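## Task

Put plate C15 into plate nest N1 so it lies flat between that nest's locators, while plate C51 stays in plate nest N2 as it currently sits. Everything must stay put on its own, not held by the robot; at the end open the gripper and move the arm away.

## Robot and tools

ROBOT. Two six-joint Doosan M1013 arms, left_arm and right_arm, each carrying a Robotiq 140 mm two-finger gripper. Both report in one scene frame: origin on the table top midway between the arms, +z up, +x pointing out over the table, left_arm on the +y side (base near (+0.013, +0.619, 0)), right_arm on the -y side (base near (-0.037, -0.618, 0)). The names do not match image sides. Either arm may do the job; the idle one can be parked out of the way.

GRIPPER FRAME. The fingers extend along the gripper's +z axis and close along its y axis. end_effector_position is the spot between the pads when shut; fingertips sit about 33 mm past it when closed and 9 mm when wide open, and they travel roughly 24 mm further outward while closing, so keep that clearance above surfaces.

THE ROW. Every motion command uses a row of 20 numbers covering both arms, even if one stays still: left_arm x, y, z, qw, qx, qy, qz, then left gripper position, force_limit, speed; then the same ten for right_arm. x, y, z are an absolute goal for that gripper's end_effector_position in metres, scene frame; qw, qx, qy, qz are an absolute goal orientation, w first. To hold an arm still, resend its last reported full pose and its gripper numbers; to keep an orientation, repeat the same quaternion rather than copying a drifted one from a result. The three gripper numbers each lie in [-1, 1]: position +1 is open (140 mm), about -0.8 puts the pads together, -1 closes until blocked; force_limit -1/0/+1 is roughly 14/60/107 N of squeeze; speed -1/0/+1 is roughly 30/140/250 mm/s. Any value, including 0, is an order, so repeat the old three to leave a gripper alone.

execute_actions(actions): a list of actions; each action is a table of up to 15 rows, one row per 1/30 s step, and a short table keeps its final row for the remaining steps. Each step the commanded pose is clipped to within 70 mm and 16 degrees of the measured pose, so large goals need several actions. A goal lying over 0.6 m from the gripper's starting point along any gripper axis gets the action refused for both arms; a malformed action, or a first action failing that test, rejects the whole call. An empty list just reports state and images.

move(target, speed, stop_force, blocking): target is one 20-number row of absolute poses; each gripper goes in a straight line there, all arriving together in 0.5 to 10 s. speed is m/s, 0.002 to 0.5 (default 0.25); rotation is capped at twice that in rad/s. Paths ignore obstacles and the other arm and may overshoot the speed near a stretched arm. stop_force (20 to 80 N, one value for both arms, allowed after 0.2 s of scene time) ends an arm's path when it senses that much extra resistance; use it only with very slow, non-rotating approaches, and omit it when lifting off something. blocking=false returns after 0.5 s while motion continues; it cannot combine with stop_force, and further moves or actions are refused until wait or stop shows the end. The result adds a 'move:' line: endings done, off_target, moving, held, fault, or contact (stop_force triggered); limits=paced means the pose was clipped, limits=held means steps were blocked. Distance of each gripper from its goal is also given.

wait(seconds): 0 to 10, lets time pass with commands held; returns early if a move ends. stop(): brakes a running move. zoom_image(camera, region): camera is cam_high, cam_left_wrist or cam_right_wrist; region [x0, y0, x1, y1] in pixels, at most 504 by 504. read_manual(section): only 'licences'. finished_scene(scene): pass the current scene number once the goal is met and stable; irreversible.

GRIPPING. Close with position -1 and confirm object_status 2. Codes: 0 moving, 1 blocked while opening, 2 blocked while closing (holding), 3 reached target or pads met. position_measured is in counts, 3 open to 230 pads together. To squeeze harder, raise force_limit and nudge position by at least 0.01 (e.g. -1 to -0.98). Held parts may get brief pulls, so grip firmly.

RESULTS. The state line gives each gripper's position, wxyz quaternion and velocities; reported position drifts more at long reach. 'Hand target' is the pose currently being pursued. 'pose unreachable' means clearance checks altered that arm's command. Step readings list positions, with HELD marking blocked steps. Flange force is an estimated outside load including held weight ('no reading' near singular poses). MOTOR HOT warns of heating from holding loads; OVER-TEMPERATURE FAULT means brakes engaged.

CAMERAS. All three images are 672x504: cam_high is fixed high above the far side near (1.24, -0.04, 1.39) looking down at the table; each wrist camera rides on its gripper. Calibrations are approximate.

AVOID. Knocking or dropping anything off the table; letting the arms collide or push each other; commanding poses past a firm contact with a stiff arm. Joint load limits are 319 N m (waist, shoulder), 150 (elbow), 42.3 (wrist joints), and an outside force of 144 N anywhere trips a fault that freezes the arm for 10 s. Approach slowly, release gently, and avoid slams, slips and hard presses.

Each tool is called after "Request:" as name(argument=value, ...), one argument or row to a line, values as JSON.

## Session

Request:
execute_actions(
  actions=[],
)

Scene clock: 0.00 s.
left_arm: end_effector_position=(+0.2781, +0.5584, +0.1813) position_measured=3 object_status=3 end_effector_quat_wxyz=(-0.021, +0.936, -0.110, -0.334) end_effector_velocity=(-0.000, -0.000, +0.000) end_effector_angular_velocity=(-0.000, +0.001, +0.001) | right_arm: end_effector_position=(+0.6124, -0.6359, +0.3202) position_measured=3 object_status=3 end_effector_quat_wxyz=(+0.001, +1.000, -0.014, -0.001) end_effector_velocity=(+0.000, -0.000, +0.000) end_effector_angular_velocity=(+0.000, -0.000, +0.000)
Joint positions: left_arm=[-0.329  0.05   2.158 -0.06   1.614  1.547] | right_arm=[-0.051  0.165  1.606 -0.001  1.372  1.518]
Joint velocities: left_arm=[ 0.     0.    -0.    -0.001  0.     0.   ] | right_arm=[-0.  0. -0.  0. -0. -0.]
Flange force (N, the push that the arm receives, along the gripper's own x y z axes): no reading
Hand target (left_arm): +0.278, +0.558, +0.181; -0.021, +0.936, -0.110, -0.334
Hand target (right_arm): +0.612, -0.636, +0.320; +0.001, +1.000, -0.014, -0.001
camera_calibration (this result's frames):
cam_left_wrist: T_world_to_cam=[[-0.267645, -0.962302, 0.0483919, 0.601036], [-0.457159, 0.17104, 0.872783, -0.0987543], [-0.848158, 0.211473, -0.485703, 0.390252], [0, 0, 0, 1]] pos_world=[0.446713, 0.512741, 0.246652]

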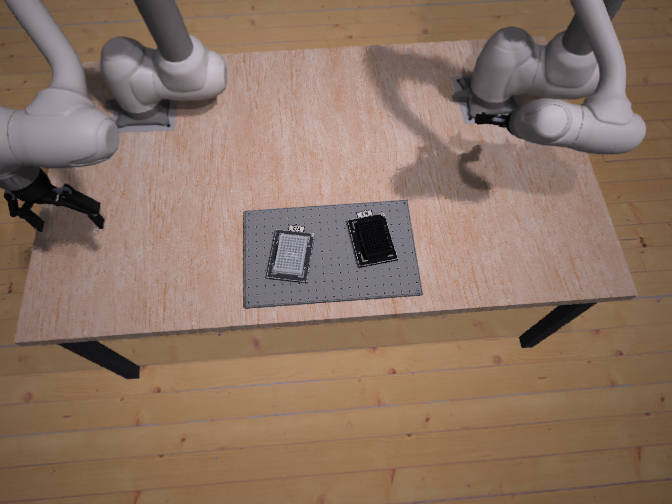

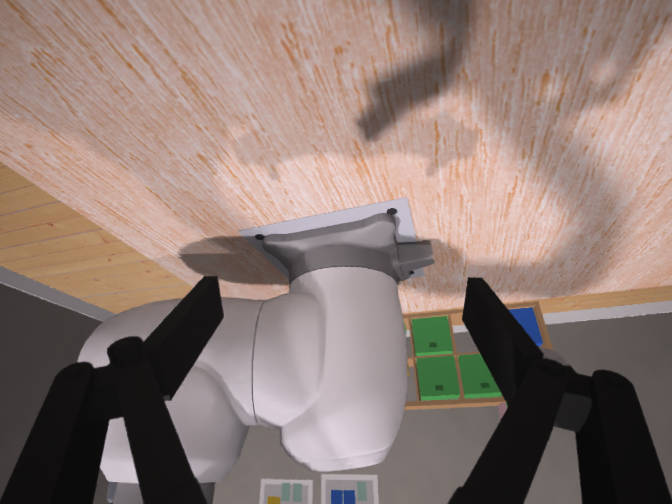

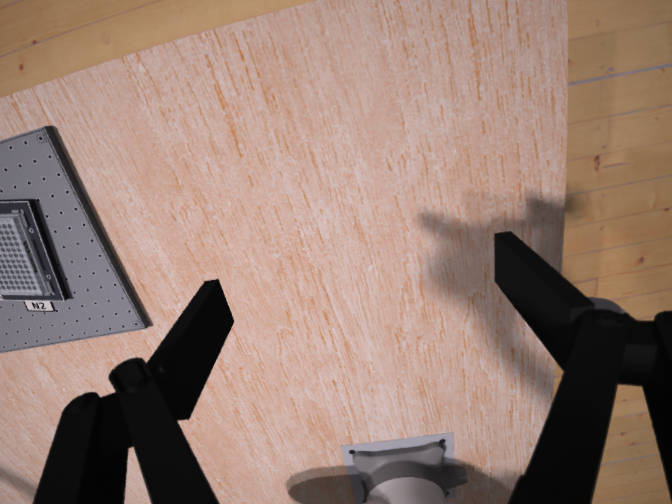

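Request:
zoom_image(
  camera="cam_high",
  region=[330, 195, 430, 285],
)

Region (330, 195, 430, 285) of cam_high's 672x504 image, scaled by 5.040, with more detail than that image has; it fills the top 454 rows of this view, and the rest is white.

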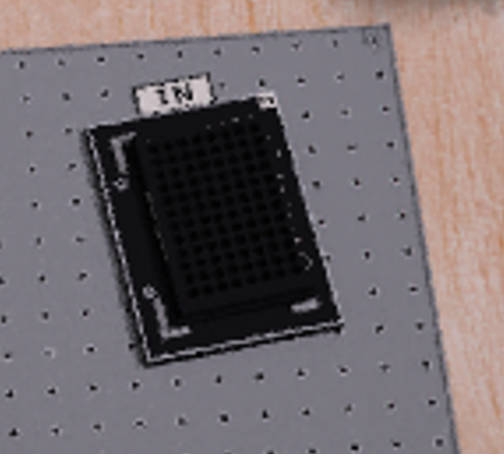

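Request:
move(
  target=[0.2781,0.5584,0.1813,-0.021,0.936,-0.110,-0.334,1,0,0,0.574,0.128,0.10,0,0.9958,0.0915,0,0.55,0,0],
  speed=0.4,
)

Request:
zoom_image(
  camera="cam_right_wrist",
  region=[210, 95, 490, 375],
)

action 0: the call puts the target (right_arm/x, right_arm/y, right_arm/z) 0.763 m from right_arm's end_effector_position in the last result along the gripper's own y axis as it stood there; a target may be at most 0.6 m away along each of those axes, so nothing of the call was run and nothing moved. Command a nearer target, and go on from there in a later call.

Region (210, 95, 490, 375) of cam_right_wrist's 672x504 image, scaled by 1.800, with more detail than that image has.

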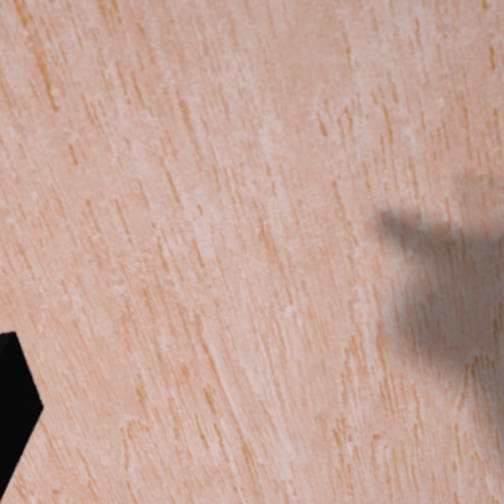

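Request:
move(
  target=[0.2781,0.5584,0.1813,-0.021,0.936,-0.110,-0.334,1,0,0,0.59,-0.2,0.2,0,0.999,0.04,0,0.55,0,0],
  speed=0.4,
)

Request:
move(
  target=[0.2781,0.5584,0.1813,-0.021,0.936,-0.110,-0.334,1,0,0,0.574,0.128,0.10,0,0.9958,0.0915,0,0.55,0,0],
  speed=0.35,
)

Request:
zoom_image(
  camera="cam_right_wrist",
  region=[210, 95, 490, 375],
)

Scene clock: 21.67 s.
left_arm: end_effector_position=(+0.2781, +0.5584, +0.1813) position_measured=3 object_status=3 end_effector_quat_wxyz=(-0.021, +0.936, -0.110, -0.334) end_effector_velocity=(-0.000, +0.000, +0.001) end_effector_angular_velocity=(+0.000, -0.000, -0.000) | right_arm: end_effector_position=(+0.5894, -0.2000, +0.2000) position_measured=59 object_status=3 end_effector_quat_wxyz=(-0.000, +0.999, +0.040, +0.000) end_effector_velocity=(-0.002, +0.001, -0.001) end_effector_angular_velocity=(-0.002, +0.004, +0.001)
Joint positions: left_arm=[-0.328  0.05   2.158 -0.061  1.614  1.547] | right_arm=[ 0.571  0.378  1.552 -0.     1.211  2.033]
Joint velocities: left_arm=[ 0.    -0.002  0.     0.001  0.001  0.   ] | right_arm=[ 0.002  0.001 -0.     0.     0.004  0.001]
Flange force (N, the push that the arm receives, along the gripper's own x y z axes): left_arm=[0.9 4.1 0.5] | right_arm=[11.6 -4.6 1.7]
Hand target (left_arm): +0.278, +0.558, +0.181; -0.021, +0.936, -0.110, -0.334
Hand target (right_arm): +0.589, -0.200, +0.200; +0.000, +0.999, +0.040, +0.000
Off the commanded pose (left_arm): 0.000 m, 0 deg.
Off the commanded pose (right_arm): 0.001 m, 0 deg.
move: done
camera_calibration (this result's frames):
cam_left_wrist: T_world_to_cam=[[-0.266571, -0.962562, 0.0491265, 0.600728], [-0.456659, 0.171025, 0.873048, -0.0989453], [-0.848765, 0.210295, -0.485153, 0.391024], [0, 0, 0, 1]] pos_world=[0.44684, 0.512929, 0.246579]
cam_right_wrist: T_world_to_cam=[[-0.0865728, -0.99606, -0.0192343, -0.131217], [-0.921945, 0.0727849, 0.380421, 0.507508], [-0.377522, 0.0506671, -0.924613, 0.586148], [0, 0, 0, 1]] pos_world=[0.677818, -0.197337, 0.34637]

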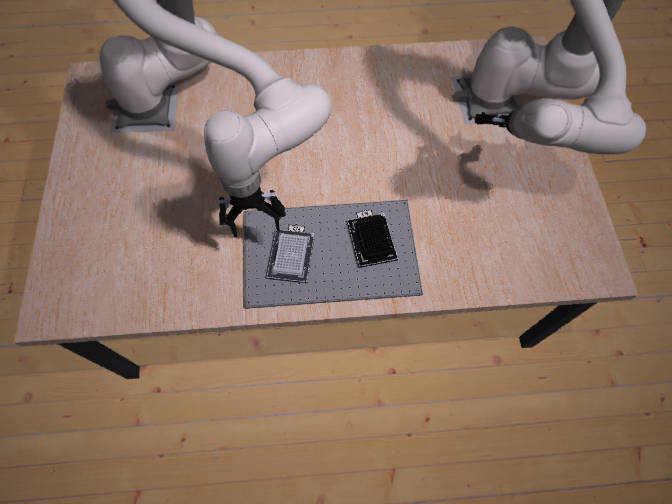

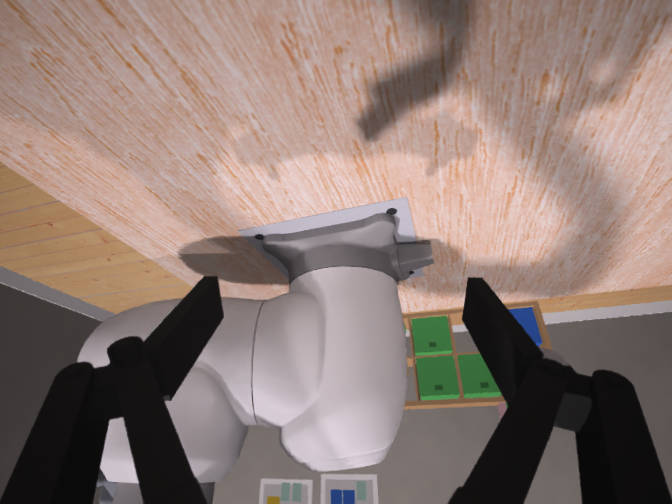

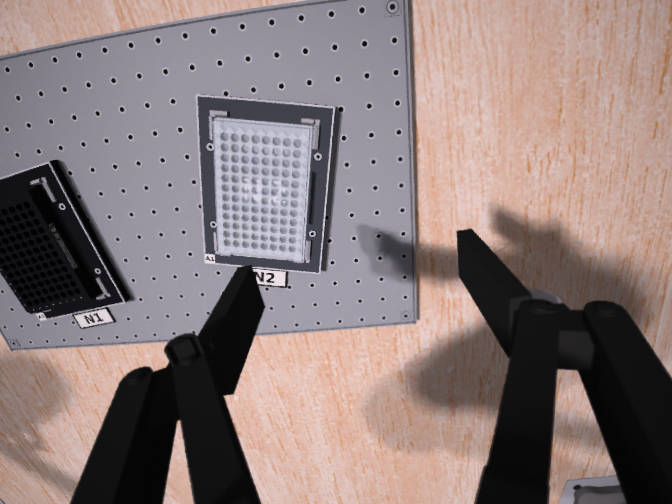

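Scene clock: 23.13 s.
left_arm: end_effector_position=(+0.2781, +0.5584, +0.1813) position_measured=3 object_status=3 end_effector_quat_wxyz=(-0.021, +0.936, -0.110, -0.334) end_effector_velocity=(+0.001, -0.000, +0.000) end_effector_angular_velocity=(-0.000, -0.002, -0.000) | right_arm: end_effector_position=(+0.5735, +0.1279, +0.0999) position_measured=59 object_status=3 end_effector_quat_wxyz=(-0.000, +0.996, +0.091, +0.000) end_effector_velocity=(-0.000, +0.001, -0.001) end_effector_angular_velocity=(-0.001, +0.000, +0.000)
Joint positions: left_arm=[-0.328  0.05   2.158 -0.061  1.614  1.547] | right_arm=[ 0.878  0.766  1.109 -0.     1.267  2.236]
Joint velocities: left_arm=[-0.     0.001 -0.002  0.    -0.     0.   ] | right_arm=[ 0.001  0.002 -0.002 -0.     0.001  0.   ]
Flange force (N, the push that the arm receives, along the gripper's own x y z axes): left_arm=[2.5 3.3 0.9] | right_arm=[14.7 -11.2 2.1]
Hand target (left_arm): +0.278, +0.558, +0.181; -0.021, +0.936, -0.110, -0.334
Hand target (right_arm): +0.573, +0.128, +0.100; -0.000, +0.996, +0.091, +0.000
Off the commanded pose (left_arm): 0.000 m, 0 deg.
Off the commanded pose (right_arm): 0.000 m, 0 deg.
move: done
camera_calibration (this result's frames):
cam_left_wrist: T_world_to_cam=[[-0.266571, -0.962562, 0.0491274, 0.600728], [-0.456657, 0.171025, 0.873049, -0.0989457], [-0.848766, 0.210295, -0.485152, 0.391025], [0, 0, 0, 1]] pos_world=[0.446841, 0.512929, 0.246579]
cam_right_wrist: T_world_to_cam=[[0.016346, -0.999682, -0.0191848, 0.133542], [-0.92436, -0.0224234, 0.380861, 0.520625], [-0.38117, 0.0115082, -0.924433, 0.478102], [0, 0, 0, 1]] pos_world=[0.661301, 0.139672, 0.24625]

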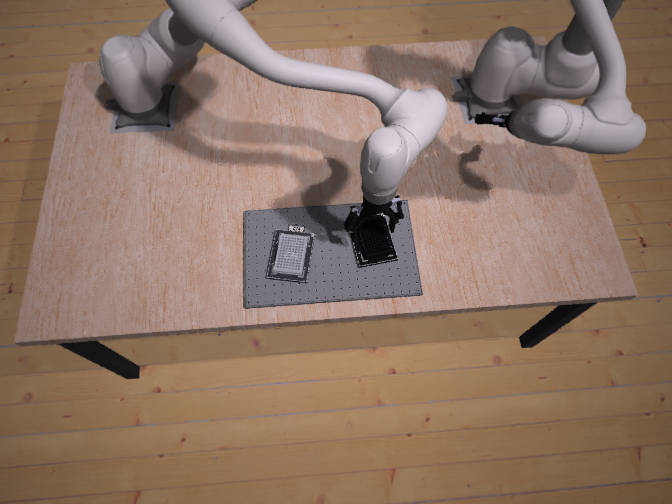

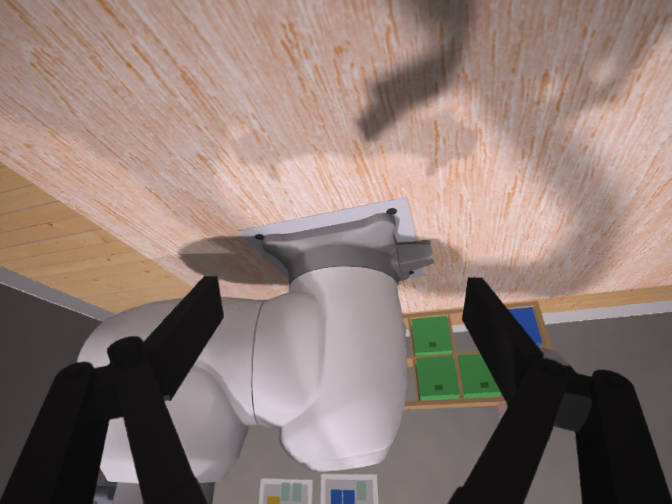

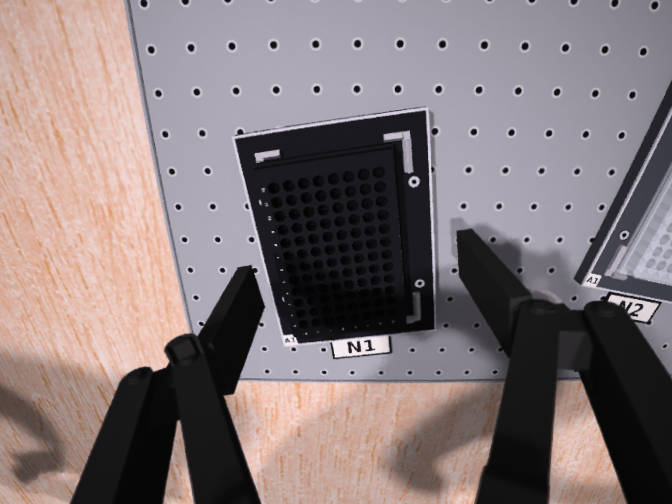

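Region (210, 95, 490, 375) of cam_right_wrist's 672x504 image, scaled by 1.800, with more detail than that image has.

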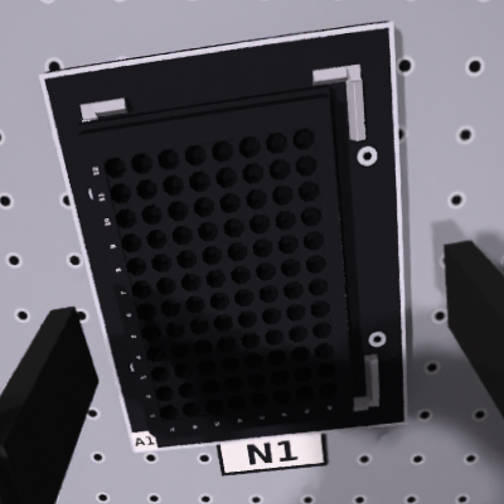

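Request:
move(
  target=[0.2781,0.5584,0.1813,-0.021,0.936,-0.110,-0.334,1,0,0,0.576,0.1395,0.075,0,0.9972,0.075,0,0.5,0,0],
  speed=0.1,
)

Request:
move(
  target=[0.2781,0.5584,0.1813,-0.021,0.936,-0.110,-0.334,1,0,0,0.576,0.1395,0.0535,0,0.9972,0.075,0,0.5,0,0],
  speed=0.05,
)

Request:
zoom_image(
  camera="cam_right_wrist",
  region=[190, 110, 490, 410],
)

Scene clock: 40.60 s.
left_arm: end_effector_position=(+0.2781, +0.5584, +0.1813) position_measured=3 object_status=3 end_effector_quat_wxyz=(-0.021, +0.936, -0.110, -0.334) end_effector_velocity=(-0.000, +0.000, -0.000) end_effector_angular_velocity=(+0.000, +0.001, -0.000) | right_arm: end_effector_position=(+0.5760, +0.1395, +0.0751) position_measured=66 object_status=3 end_effector_quat_wxyz=(-0.000, +0.997, +0.075, +0.000) end_effector_velocity=(-0.000, +0.000, -0.000) end_effector_angular_velocity=(+0.001, -0.000, -0.001)
Joint positions: left_arm=[-0.328  0.05   2.158 -0.061  1.614  1.547] | right_arm=[ 0.884  0.798  1.097 -0.     1.247  2.275]
Joint velocities: left_arm=[-0.  0.  0.  0.  0. -0.] | right_arm=[ 0.     0.    -0.     0.    -0.001  0.001]
Flange force (N, the push that the arm receives, along the gripper's own x y z axes): left_arm=[1.9 0.5 0.2] | right_arm=[7.0 -7.5 1.6]
Hand target (left_arm): +0.278, +0.558, +0.181; -0.021, +0.936, -0.110, -0.334
Hand target (right_arm): +0.576, +0.139, +0.075; -0.000, +0.997, +0.075, +0.000
Off the commanded pose (left_arm): 0.000 m, 0 deg.
Off the commanded pose (right_arm): 0.000 m, 0 deg.
move: done
camera_calibration (this result's frames):
cam_left_wrist: T_world_to_cam=[[-0.266571, -0.962562, 0.0491273, 0.600728], [-0.456657, 0.171025, 0.873049, -0.0989455], [-0.848766, 0.210295, -0.485151, 0.391025], [0, 0, 0, 1]] pos_world=[0.446841, 0.512929, 0.246579]
cam_right_wrist: T_world_to_cam=[[-0.0166171, -0.99968, -0.0190529, 0.163552], [-0.924478, 0.0081028, 0.381149, 0.528403], [-0.380873, 0.0239476, -0.924317, 0.453989], [0, 0, 0, 1]] pos_world=[0.664127, 0.148346, 0.221346]

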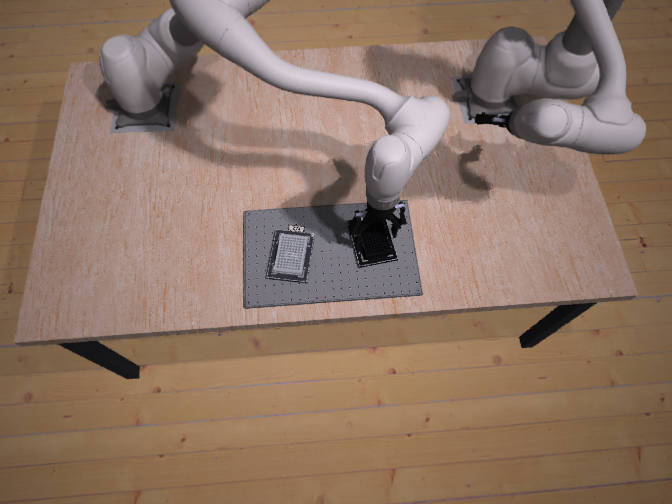

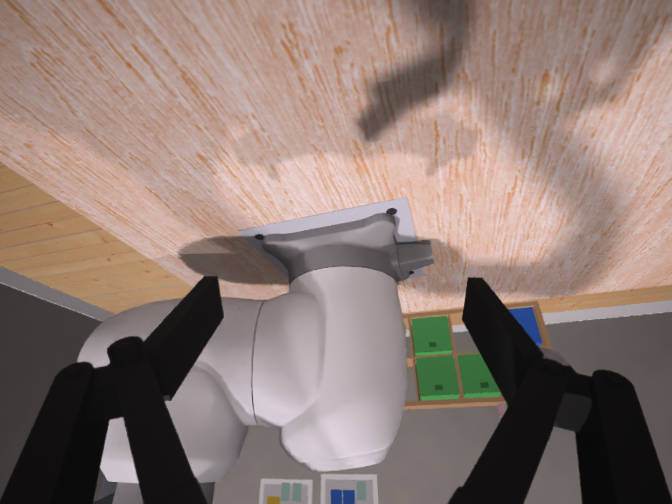

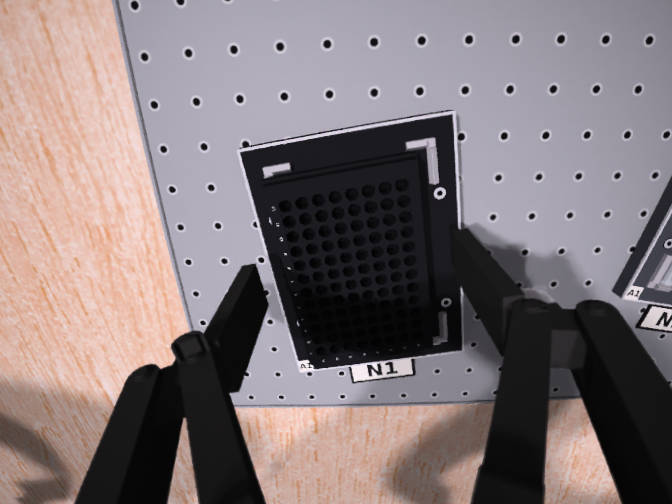

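Scene clock: 41.37 s.
left_arm: end_effector_position=(+0.2781, +0.5584, +0.1813) position_measured=3 object_status=3 end_effector_quat_wxyz=(-0.021, +0.936, -0.110, -0.334) end_effector_velocity=(+0.000, +0.000, +0.000) end_effector_angular_velocity=(+0.001, -0.001, -0.001) | right_arm: end_effector_position=(+0.5760, +0.1395, +0.0536) position_measured=66 object_status=3 end_effector_quat_wxyz=(-0.000, +0.997, +0.075, -0.000) end_effector_velocity=(+0.000, +0.000, -0.000) end_effector_angular_velocity=(-0.000, -0.000, +0.000)
Joint positions: left_arm=[-0.328  0.05   2.158 -0.061  1.614  1.547] | right_arm=[0.884 0.811 1.114 0.    1.217 2.275]
Joint velocities: left_arm=[-0.     0.    -0.001  0.001  0.     0.   ] | right_arm=[ 0.     0.     0.    -0.    -0.001  0.   ]
Flange force (N, the push that the arm receives, along the gripper's own x y z axes): left_arm=[1.7 3.8 1.2] | right_arm=[11.2 -10.2 3.0]
Hand target (left_arm): +0.278, +0.558, +0.181; -0.021, +0.936, -0.110, -0.334
Hand target (right_arm): +0.576, +0.139, +0.054; -0.000, +0.997, +0.075, -0.000
Off the commanded pose (left_arm): 0.000 m, 0 deg.
Off the commanded pose (right_arm): 0.000 m, 0 deg.
move: done
camera_calibration (this result's frames):
cam_left_wrist: T_world_to_cam=[[-0.266571, -0.962562, 0.0491273, 0.600728], [-0.456657, 0.171025, 0.873049, -0.0989457], [-0.848766, 0.210295, -0.485152, 0.391025], [0, 0, 0, 1]] pos_world=[0.446841, 0.512929, 0.246579]
cam_right_wrist: T_world_to_cam=[[-0.016638, -0.99968, -0.0190552, 0.163175], [-0.924467, 0.00812051, 0.381175, 0.536589], [-0.380899, 0.0239579, -0.924306, 0.434132], [0, 0, 0, 1]] pos_world=[0.664134, 0.148365, 0.199846]

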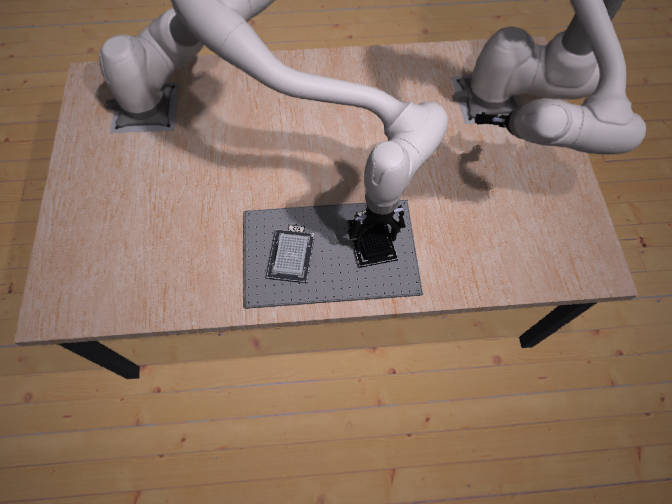

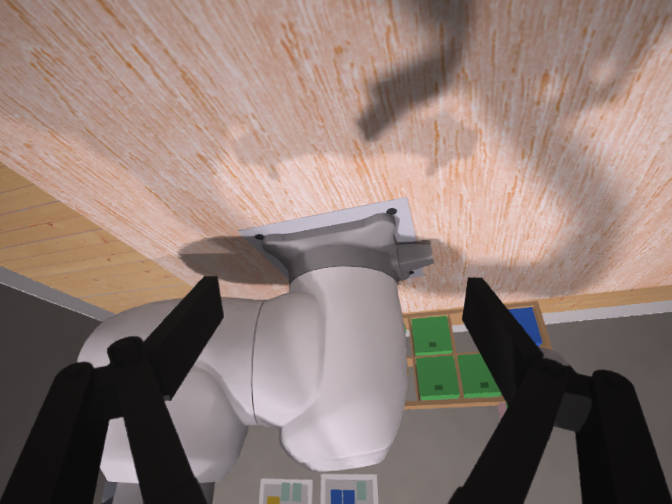

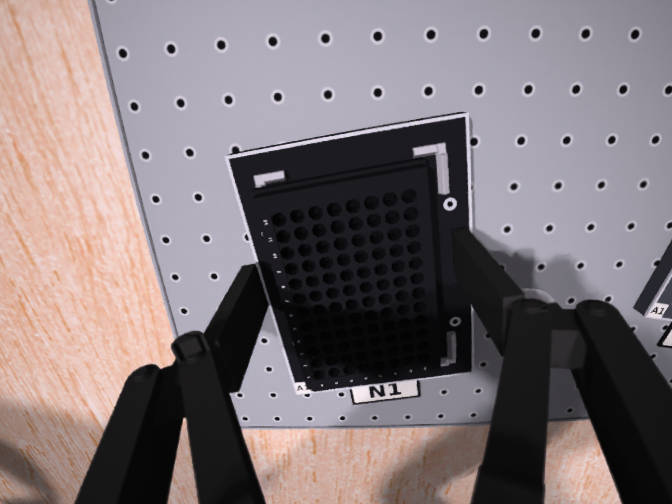

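Region (190, 110, 490, 410) of cam_right_wrist's 672x504 image, scaled by 1.680, with more detail than that image has.

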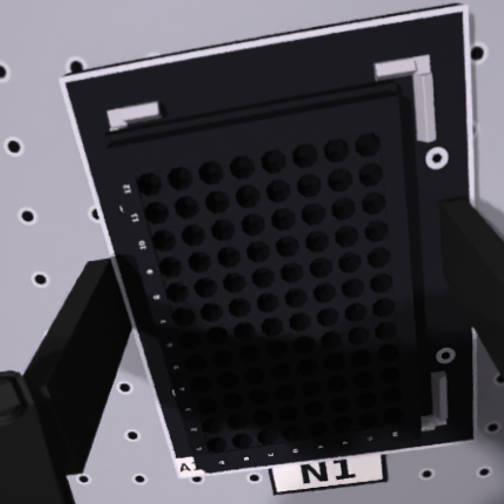

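Request:
move(
  target=[0.2781,0.5584,0.1813,-0.021,0.936,-0.110,-0.334,1,0,0,0.5758,0.141,0.0535,0,0.9972,0.075,0,-1,-0.2,-1],
  speed=0.01,
)

Request:
zoom_image(
  camera="cam_right_wrist",
  region=[190, 110, 490, 410],
)

Scene clock: 49.37 s.
left_arm: end_effector_position=(+0.2781, +0.5584, +0.1813) position_measured=3 object_status=3 end_effector_quat_wxyz=(-0.021, +0.936, -0.110, -0.334) end_effector_velocity=(-0.000, +0.001, -0.001) end_effector_angular_velocity=(+0.001, +0.000, -0.001) | right_arm: end_effector_position=(+0.5758, +0.1411, +0.0536) position_measured=105 object_status=0 end_effector_quat_wxyz=(-0.000, +0.997, +0.075, +0.000) end_effector_velocity=(+0.000, -0.000, -0.000) end_effector_angular_velocity=(-0.000, +0.000, -0.000)
Joint positions: left_arm=[-0.328  0.05   2.158 -0.061  1.614  1.547] | right_arm=[ 0.885  0.812  1.11  -0.     1.219  2.276]
Joint velocities: left_arm=[-0.     0.     0.001  0.002 -0.001 -0.   ] | right_arm=[-0.  0. -0.  0.  0.  0.]
Flange force (N, the push that the arm receives, along the gripper's own x y z axes): left_arm=[4.9 2.9 0.7] | right_arm=[9.0 -12.6 -11.6]
Hand target (left_arm): +0.278, +0.558, +0.181; -0.021, +0.936, -0.110, -0.334
Hand target (right_arm): +0.576, +0.141, +0.053; +0.000, +0.997, +0.075, +0.000
Off the commanded pose (left_arm): 0.000 m, 0 deg.
Off the commanded pose (right_arm): 0.000 m, 0 deg.
move: done
camera_calibration (this result's frames):
cam_left_wrist: T_world_to_cam=[[-0.266571, -0.962562, 0.0491274, 0.600728], [-0.456657, 0.171025, 0.873049, -0.0989457], [-0.848766, 0.210295, -0.485151, 0.391025], [0, 0, 0, 1]] pos_world=[0.446841, 0.512929, 0.246579]
cam_right_wrist: T_world_to_cam=[[-0.0166469, -0.999679, -0.0190997, 0.164743], [-0.924496, 0.00811356, 0.381105, 0.536452], [-0.380828, 0.0240018, -0.924334, 0.434008], [0, 0, 0, 1]] pos_world=[0.663972, 0.149921, 0.19987]

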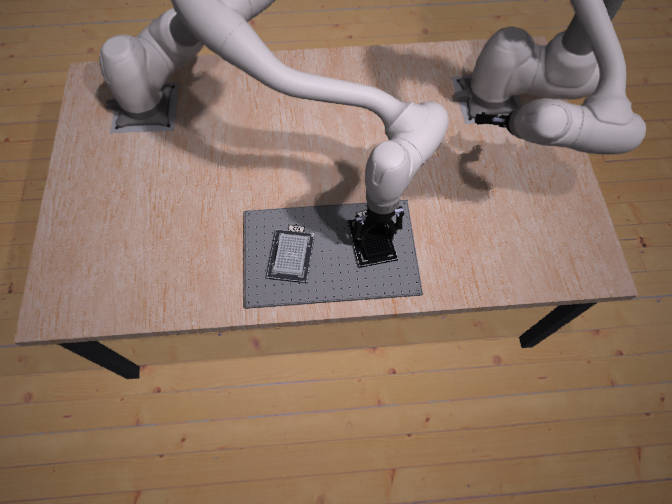

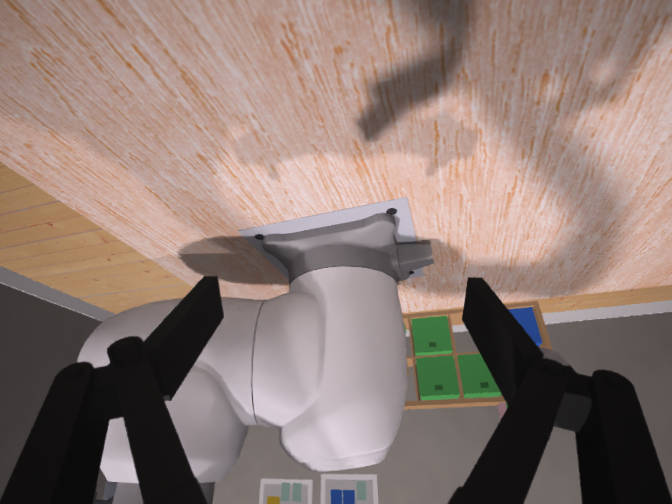

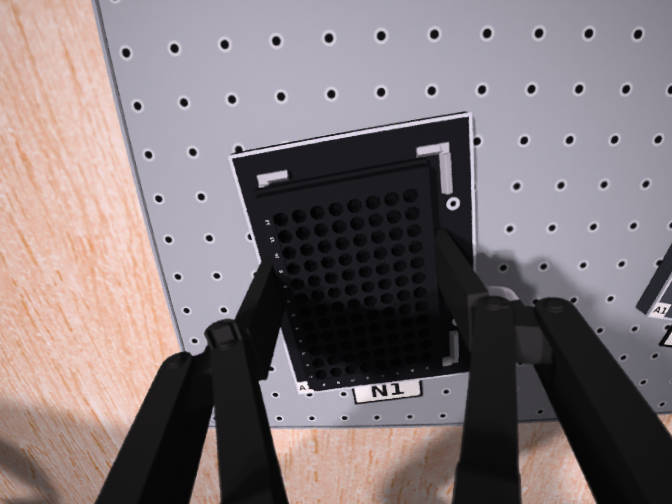

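Region (190, 110, 490, 410) of cam_right_wrist's 672x504 image, scaled by 1.680, with more detail than that image has.

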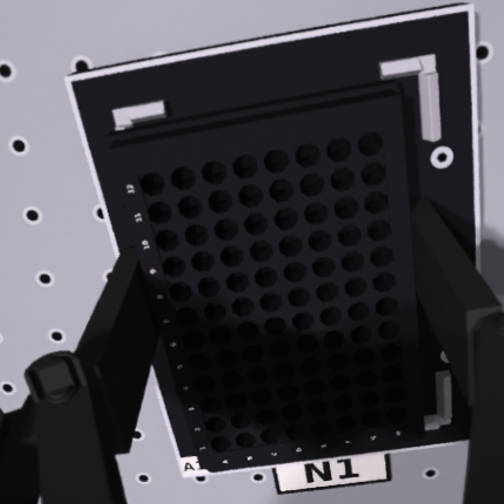

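Request:
move(
  target=[0.2781,0.5584,0.1813,-0.021,0.936,-0.110,-0.334,1,0,0,0.5758,0.141,0.0575,0,0.9972,0.075,0,-1,-0.2,-1],
  speed=0.015,
)

Request:
move(
  target=[0.2781,0.5584,0.1813,-0.021,0.936,-0.110,-0.334,1,0,0,0.5778,0.1346,0.0575,0,0.9972,0.075,0,-1,-0.2,-1],
  speed=0.02,
)

Request:
zoom_image(
  camera="cam_right_wrist",
  region=[200, 110, 480, 250],
)

Request:
zoom_image(
  camera="cam_right_wrist",
  region=[260, 310, 480, 410],
)

Scene clock: 57.30 s.
left_arm: end_effector_position=(+0.2781, +0.5584, +0.1813) position_measured=3 object_status=3 end_effector_quat_wxyz=(-0.021, +0.936, -0.110, -0.334) end_effector_velocity=(+0.000, -0.000, +0.000) end_effector_angular_velocity=(-0.001, -0.002, +0.000) | right_arm: end_effector_position=(+0.5758, +0.1410, +0.0574) position_measured=105 object_status=2 end_effector_quat_wxyz=(+0.000, +0.997, +0.075, -0.000) end_effector_velocity=(+0.000, +0.001, +0.001) end_effector_angular_velocity=(+0.001, -0.001, +0.001)
Joint positions: left_arm=[-0.328  0.05   2.158 -0.061  1.614  1.547] | right_arm=[ 0.885  0.81   1.107 -0.     1.224  2.276]
Joint velocities: left_arm=[-0.    -0.002  0.    -0.    -0.001  0.   ] | right_arm=[ 0.    -0.    -0.001  0.     0.001 -0.001]
Flange force (N, the push that the arm receives, along the gripper's own x y z axes): left_arm=[3.0 4.9 0.1] | right_arm=[8.3 -11.2 1.6]
Hand target (left_arm): +0.278, +0.558, +0.181; -0.021, +0.936, -0.110, -0.334
Hand target (right_arm): +0.576, +0.141, +0.057; +0.000, +0.997, +0.075, +0.000
Off the commanded pose (left_arm): 0.000 m, 0 deg.
Off the commanded pose (right_arm): 0.000 m, 0 deg.
move: done
camera_calibration (this result's frames):
cam_left_wrist: T_world_to_cam=[[-0.266571, -0.962562, 0.0491274, 0.600728], [-0.456657, 0.171025, 0.873049, -0.0989457], [-0.848766, 0.210295, -0.485151, 0.391025], [0, 0, 0, 1]] pos_world=[0.446841, 0.512929, 0.246579]
cam_right_wrist: T_world_to_cam=[[-0.0167105, -0.99968, -0.0189874, 0.16477], [-0.924459, 0.00821295, 0.381194, 0.534949], [-0.380916, 0.023923, -0.9243, 0.437648], [0, 0, 0, 1]] pos_world=[0.663999, 0.149854, 0.203728]

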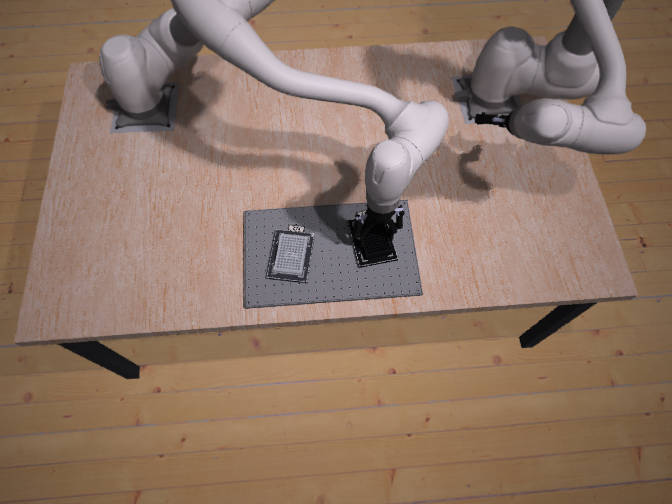

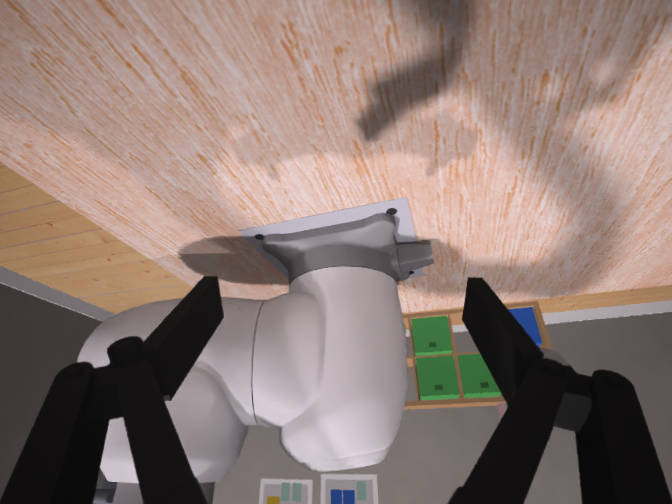

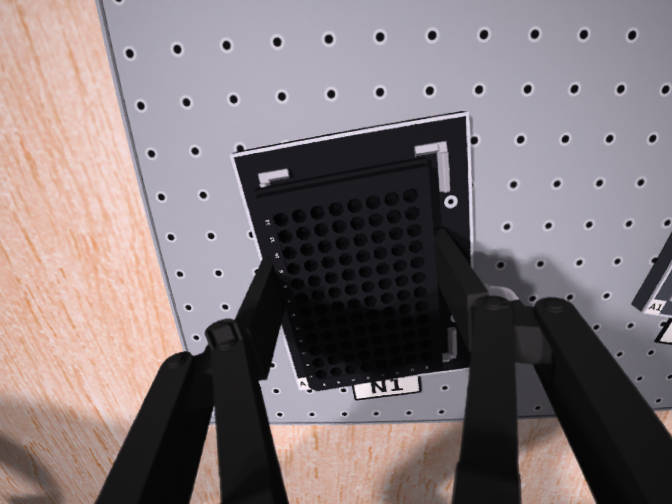

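Scene clock: 58.00 s.
left_arm: end_effector_position=(+0.2781, +0.5584, +0.1813) position_measured=3 object_status=3 end_effector_quat_wxyz=(-0.021, +0.936, -0.110, -0.334) end_effector_velocity=(-0.002, +0.000, -0.001) end_effector_angular_velocity=(-0.000, +0.003, +0.001) | right_arm: end_effector_position=(+0.5778, +0.1346, +0.0575) position_measured=105 object_status=2 end_effector_quat_wxyz=(+0.000, +0.997, +0.075, -0.000) end_effector_velocity=(-0.000, -0.001, -0.001) end_effector_angular_velocity=(-0.001, +0.001, +0.000)
Joint positions: left_arm=[-0.328  0.05   2.158 -0.061  1.614  1.547] | right_arm=[ 0.879  0.804  1.119 -0.     1.219  2.271]
Joint velocities: left_arm=[-0.     0.     0.002 -0.001  0.    -0.   ] | right_arm=[-0.001 -0.     0.002 -0.    -0.    -0.001]
Flange force (N, the push that the arm receives, along the gripper's own x y z axes): left_arm=[2.3 -0.3 -0.3] | right_arm=[7.3 -8.9 2.7]
Hand target (left_arm): +0.278, +0.558, +0.181; -0.021, +0.936, -0.110, -0.334
Hand target (right_arm): +0.578, +0.135, +0.058; +0.000, +0.997, +0.075, -0.000
Off the commanded pose (left_arm): 0.000 m, 0 deg.
Off the commanded pose (right_arm): 0.000 m, 0 deg.
move: done
camera_calibration (this result's frames):
cam_left_wrist: T_world_to_cam=[[-0.266571, -0.962562, 0.0491274, 0.600728], [-0.456657, 0.171025, 0.873049, -0.0989457], [-0.848766, 0.210295, -0.485152, 0.391025], [0, 0, 0, 1]] pos_world=[0.446841, 0.512929, 0.246579]
cam_right_wrist: T_world_to_cam=[[-0.0166617, -0.99968, -0.0190129, 0.158431], [-0.924468, 0.0081586, 0.381174, 0.536812], [-0.380897, 0.0239278, -0.924308, 0.438598], [0, 0, 0, 1]] pos_world=[0.665965, 0.143506, 0.203794]

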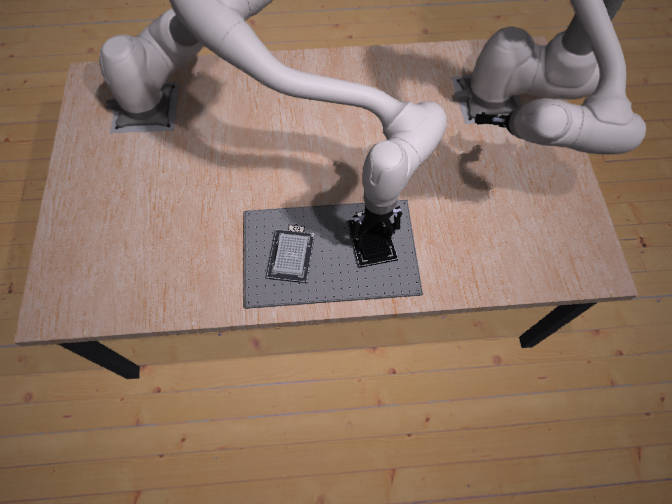

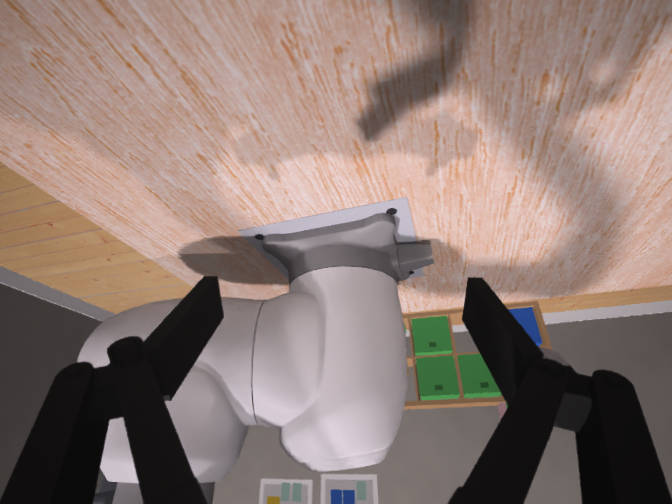

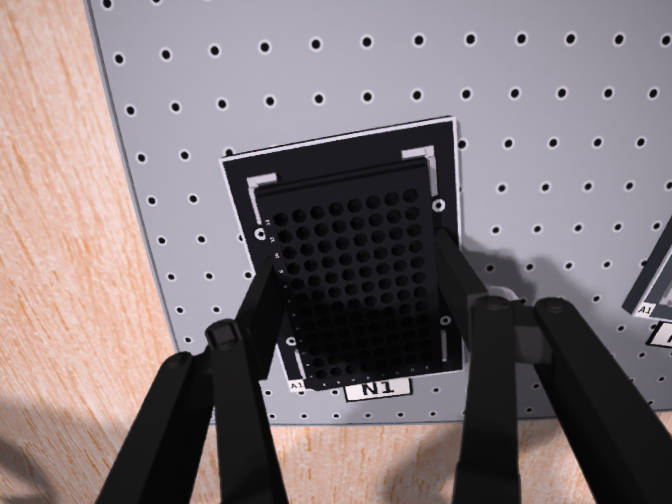

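Region (200, 110, 480, 250) of cam_right_wrist's 672x504 image, scaled by 1.800, with more detail than that image has.

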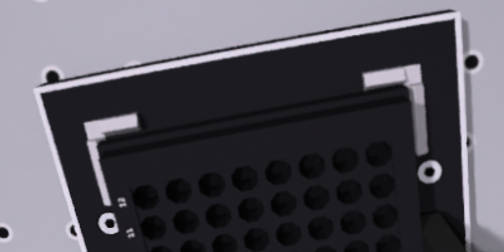

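Region (260, 310, 480, 410) of cam_right_wrist's 672x504 image, scaled by 2.291, with more detail than that image has; it fills the top 229 rows of this view, and the rest is white.

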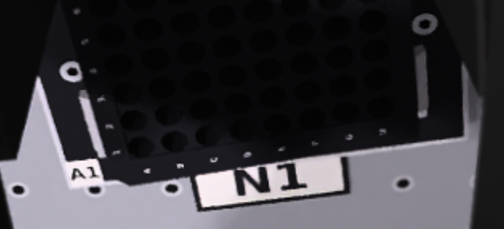

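Request:
move(
  target=[0.2781,0.5584,0.1813,-0.021,0.936,-0.110,-0.334,1,0,0,0.5781,0.1346,0.0545,0,0.9972,0.075,0,-1,-0.2,-1],
  speed=0.008,
)

Request:
zoom_image(
  camera="cam_right_wrist",
  region=[200, 110, 480, 250],
)

Request:
zoom_image(
  camera="cam_right_wrist",
  region=[260, 310, 480, 410],
)

Scene clock: 64.67 s.
left_arm: end_effector_position=(+0.2781, +0.5584, +0.1813) position_measured=3 object_status=3 end_effector_quat_wxyz=(-0.021, +0.936, -0.110, -0.334) end_effector_velocity=(+0.002, +0.000, +0.000) end_effector_angular_velocity=(+0.000, -0.003, -0.001) | right_arm: end_effector_position=(+0.5781, +0.1346, +0.0546) position_measured=105 object_status=2 end_effector_quat_wxyz=(-0.000, +0.997, +0.075, +0.000) end_effector_velocity=(-0.000, -0.000, -0.001) end_effector_angular_velocity=(-0.000, +0.000, +0.000)
Joint positions: left_arm=[-0.328  0.05   2.158 -0.061  1.614  1.547] | right_arm=[ 0.879  0.806  1.121 -0.     1.215  2.27 ]
Joint velocities: left_arm=[-0.    -0.    -0.002  0.001 -0.001  0.   ] | right_arm=[ 0.  0.  0.  0. -0. -0.]
Flange force (N, the push that the arm receives, along the gripper's own x y z axes): left_arm=[0.5 3.4 0.2] | right_arm=[8.0 -9.9 -5.1]
Hand target (left_arm): +0.278, +0.558, +0.181; -0.021, +0.936, -0.110, -0.334
Hand target (right_arm): +0.578, +0.135, +0.055; -0.000, +0.997, +0.075, -0.000
Off the commanded pose (left_arm): 0.000 m, 0 deg.
Off the commanded pose (right_arm): 0.000 m, 0 deg.
move: done
camera_calibration (this result's frames):
cam_left_wrist: T_world_to_cam=[[-0.266571, -0.962562, 0.0491273, 0.600728], [-0.456657, 0.171025, 0.873049, -0.0989457], [-0.848766, 0.210295, -0.485151, 0.391025], [0, 0, 0, 1]] pos_world=[0.446841, 0.512929, 0.246579]
cam_right_wrist: T_world_to_cam=[[-0.0166543, -0.99968, -0.0190586, 0.158355], [-0.924483, 0.00813531, 0.381138, 0.538206], [-0.38086, 0.0239669, -0.924322, 0.435992], [0, 0, 0, 1]] pos_world=[0.666252, 0.143476, 0.200885]

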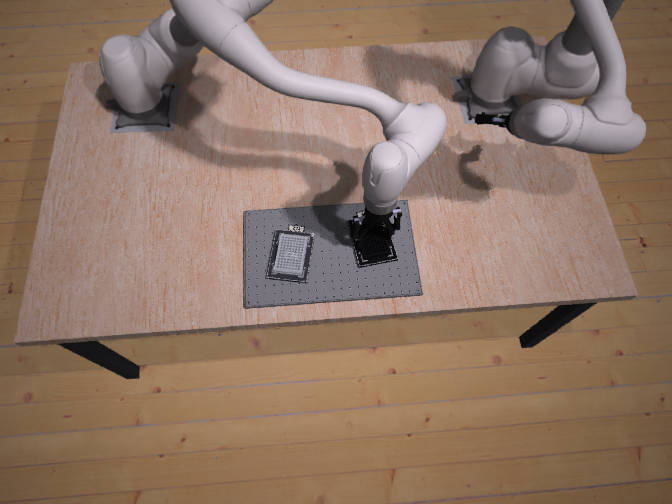

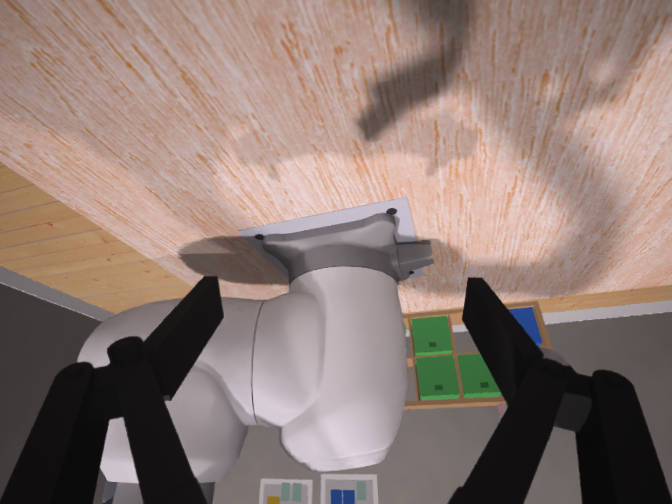

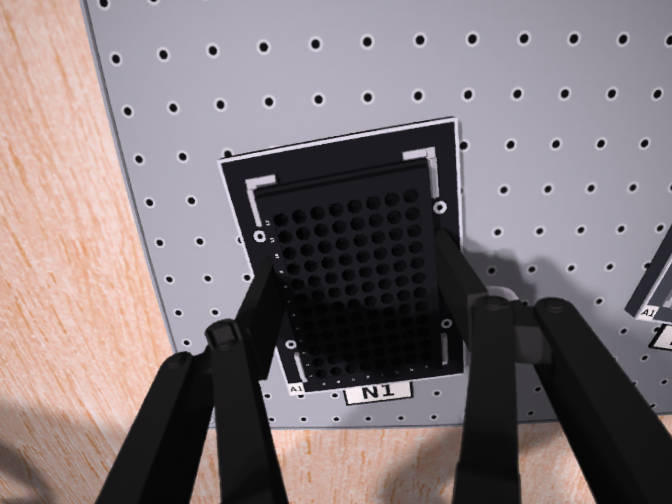

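Region (200, 110, 480, 250) of cam_right_wrist's 672x504 image, scaled by 1.800, with more detail than that image has.

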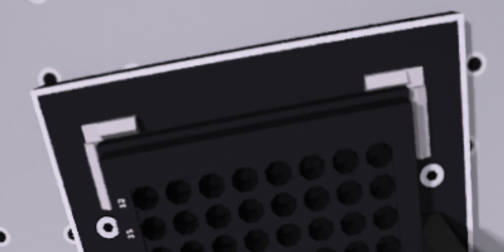

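Region (260, 310, 480, 410) of cam_right_wrist's 672x504 image, scaled by 2.291, with more detail than that image has; it fills the top 229 rows of this view, and the rest is white.

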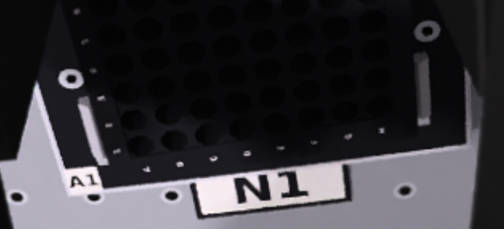

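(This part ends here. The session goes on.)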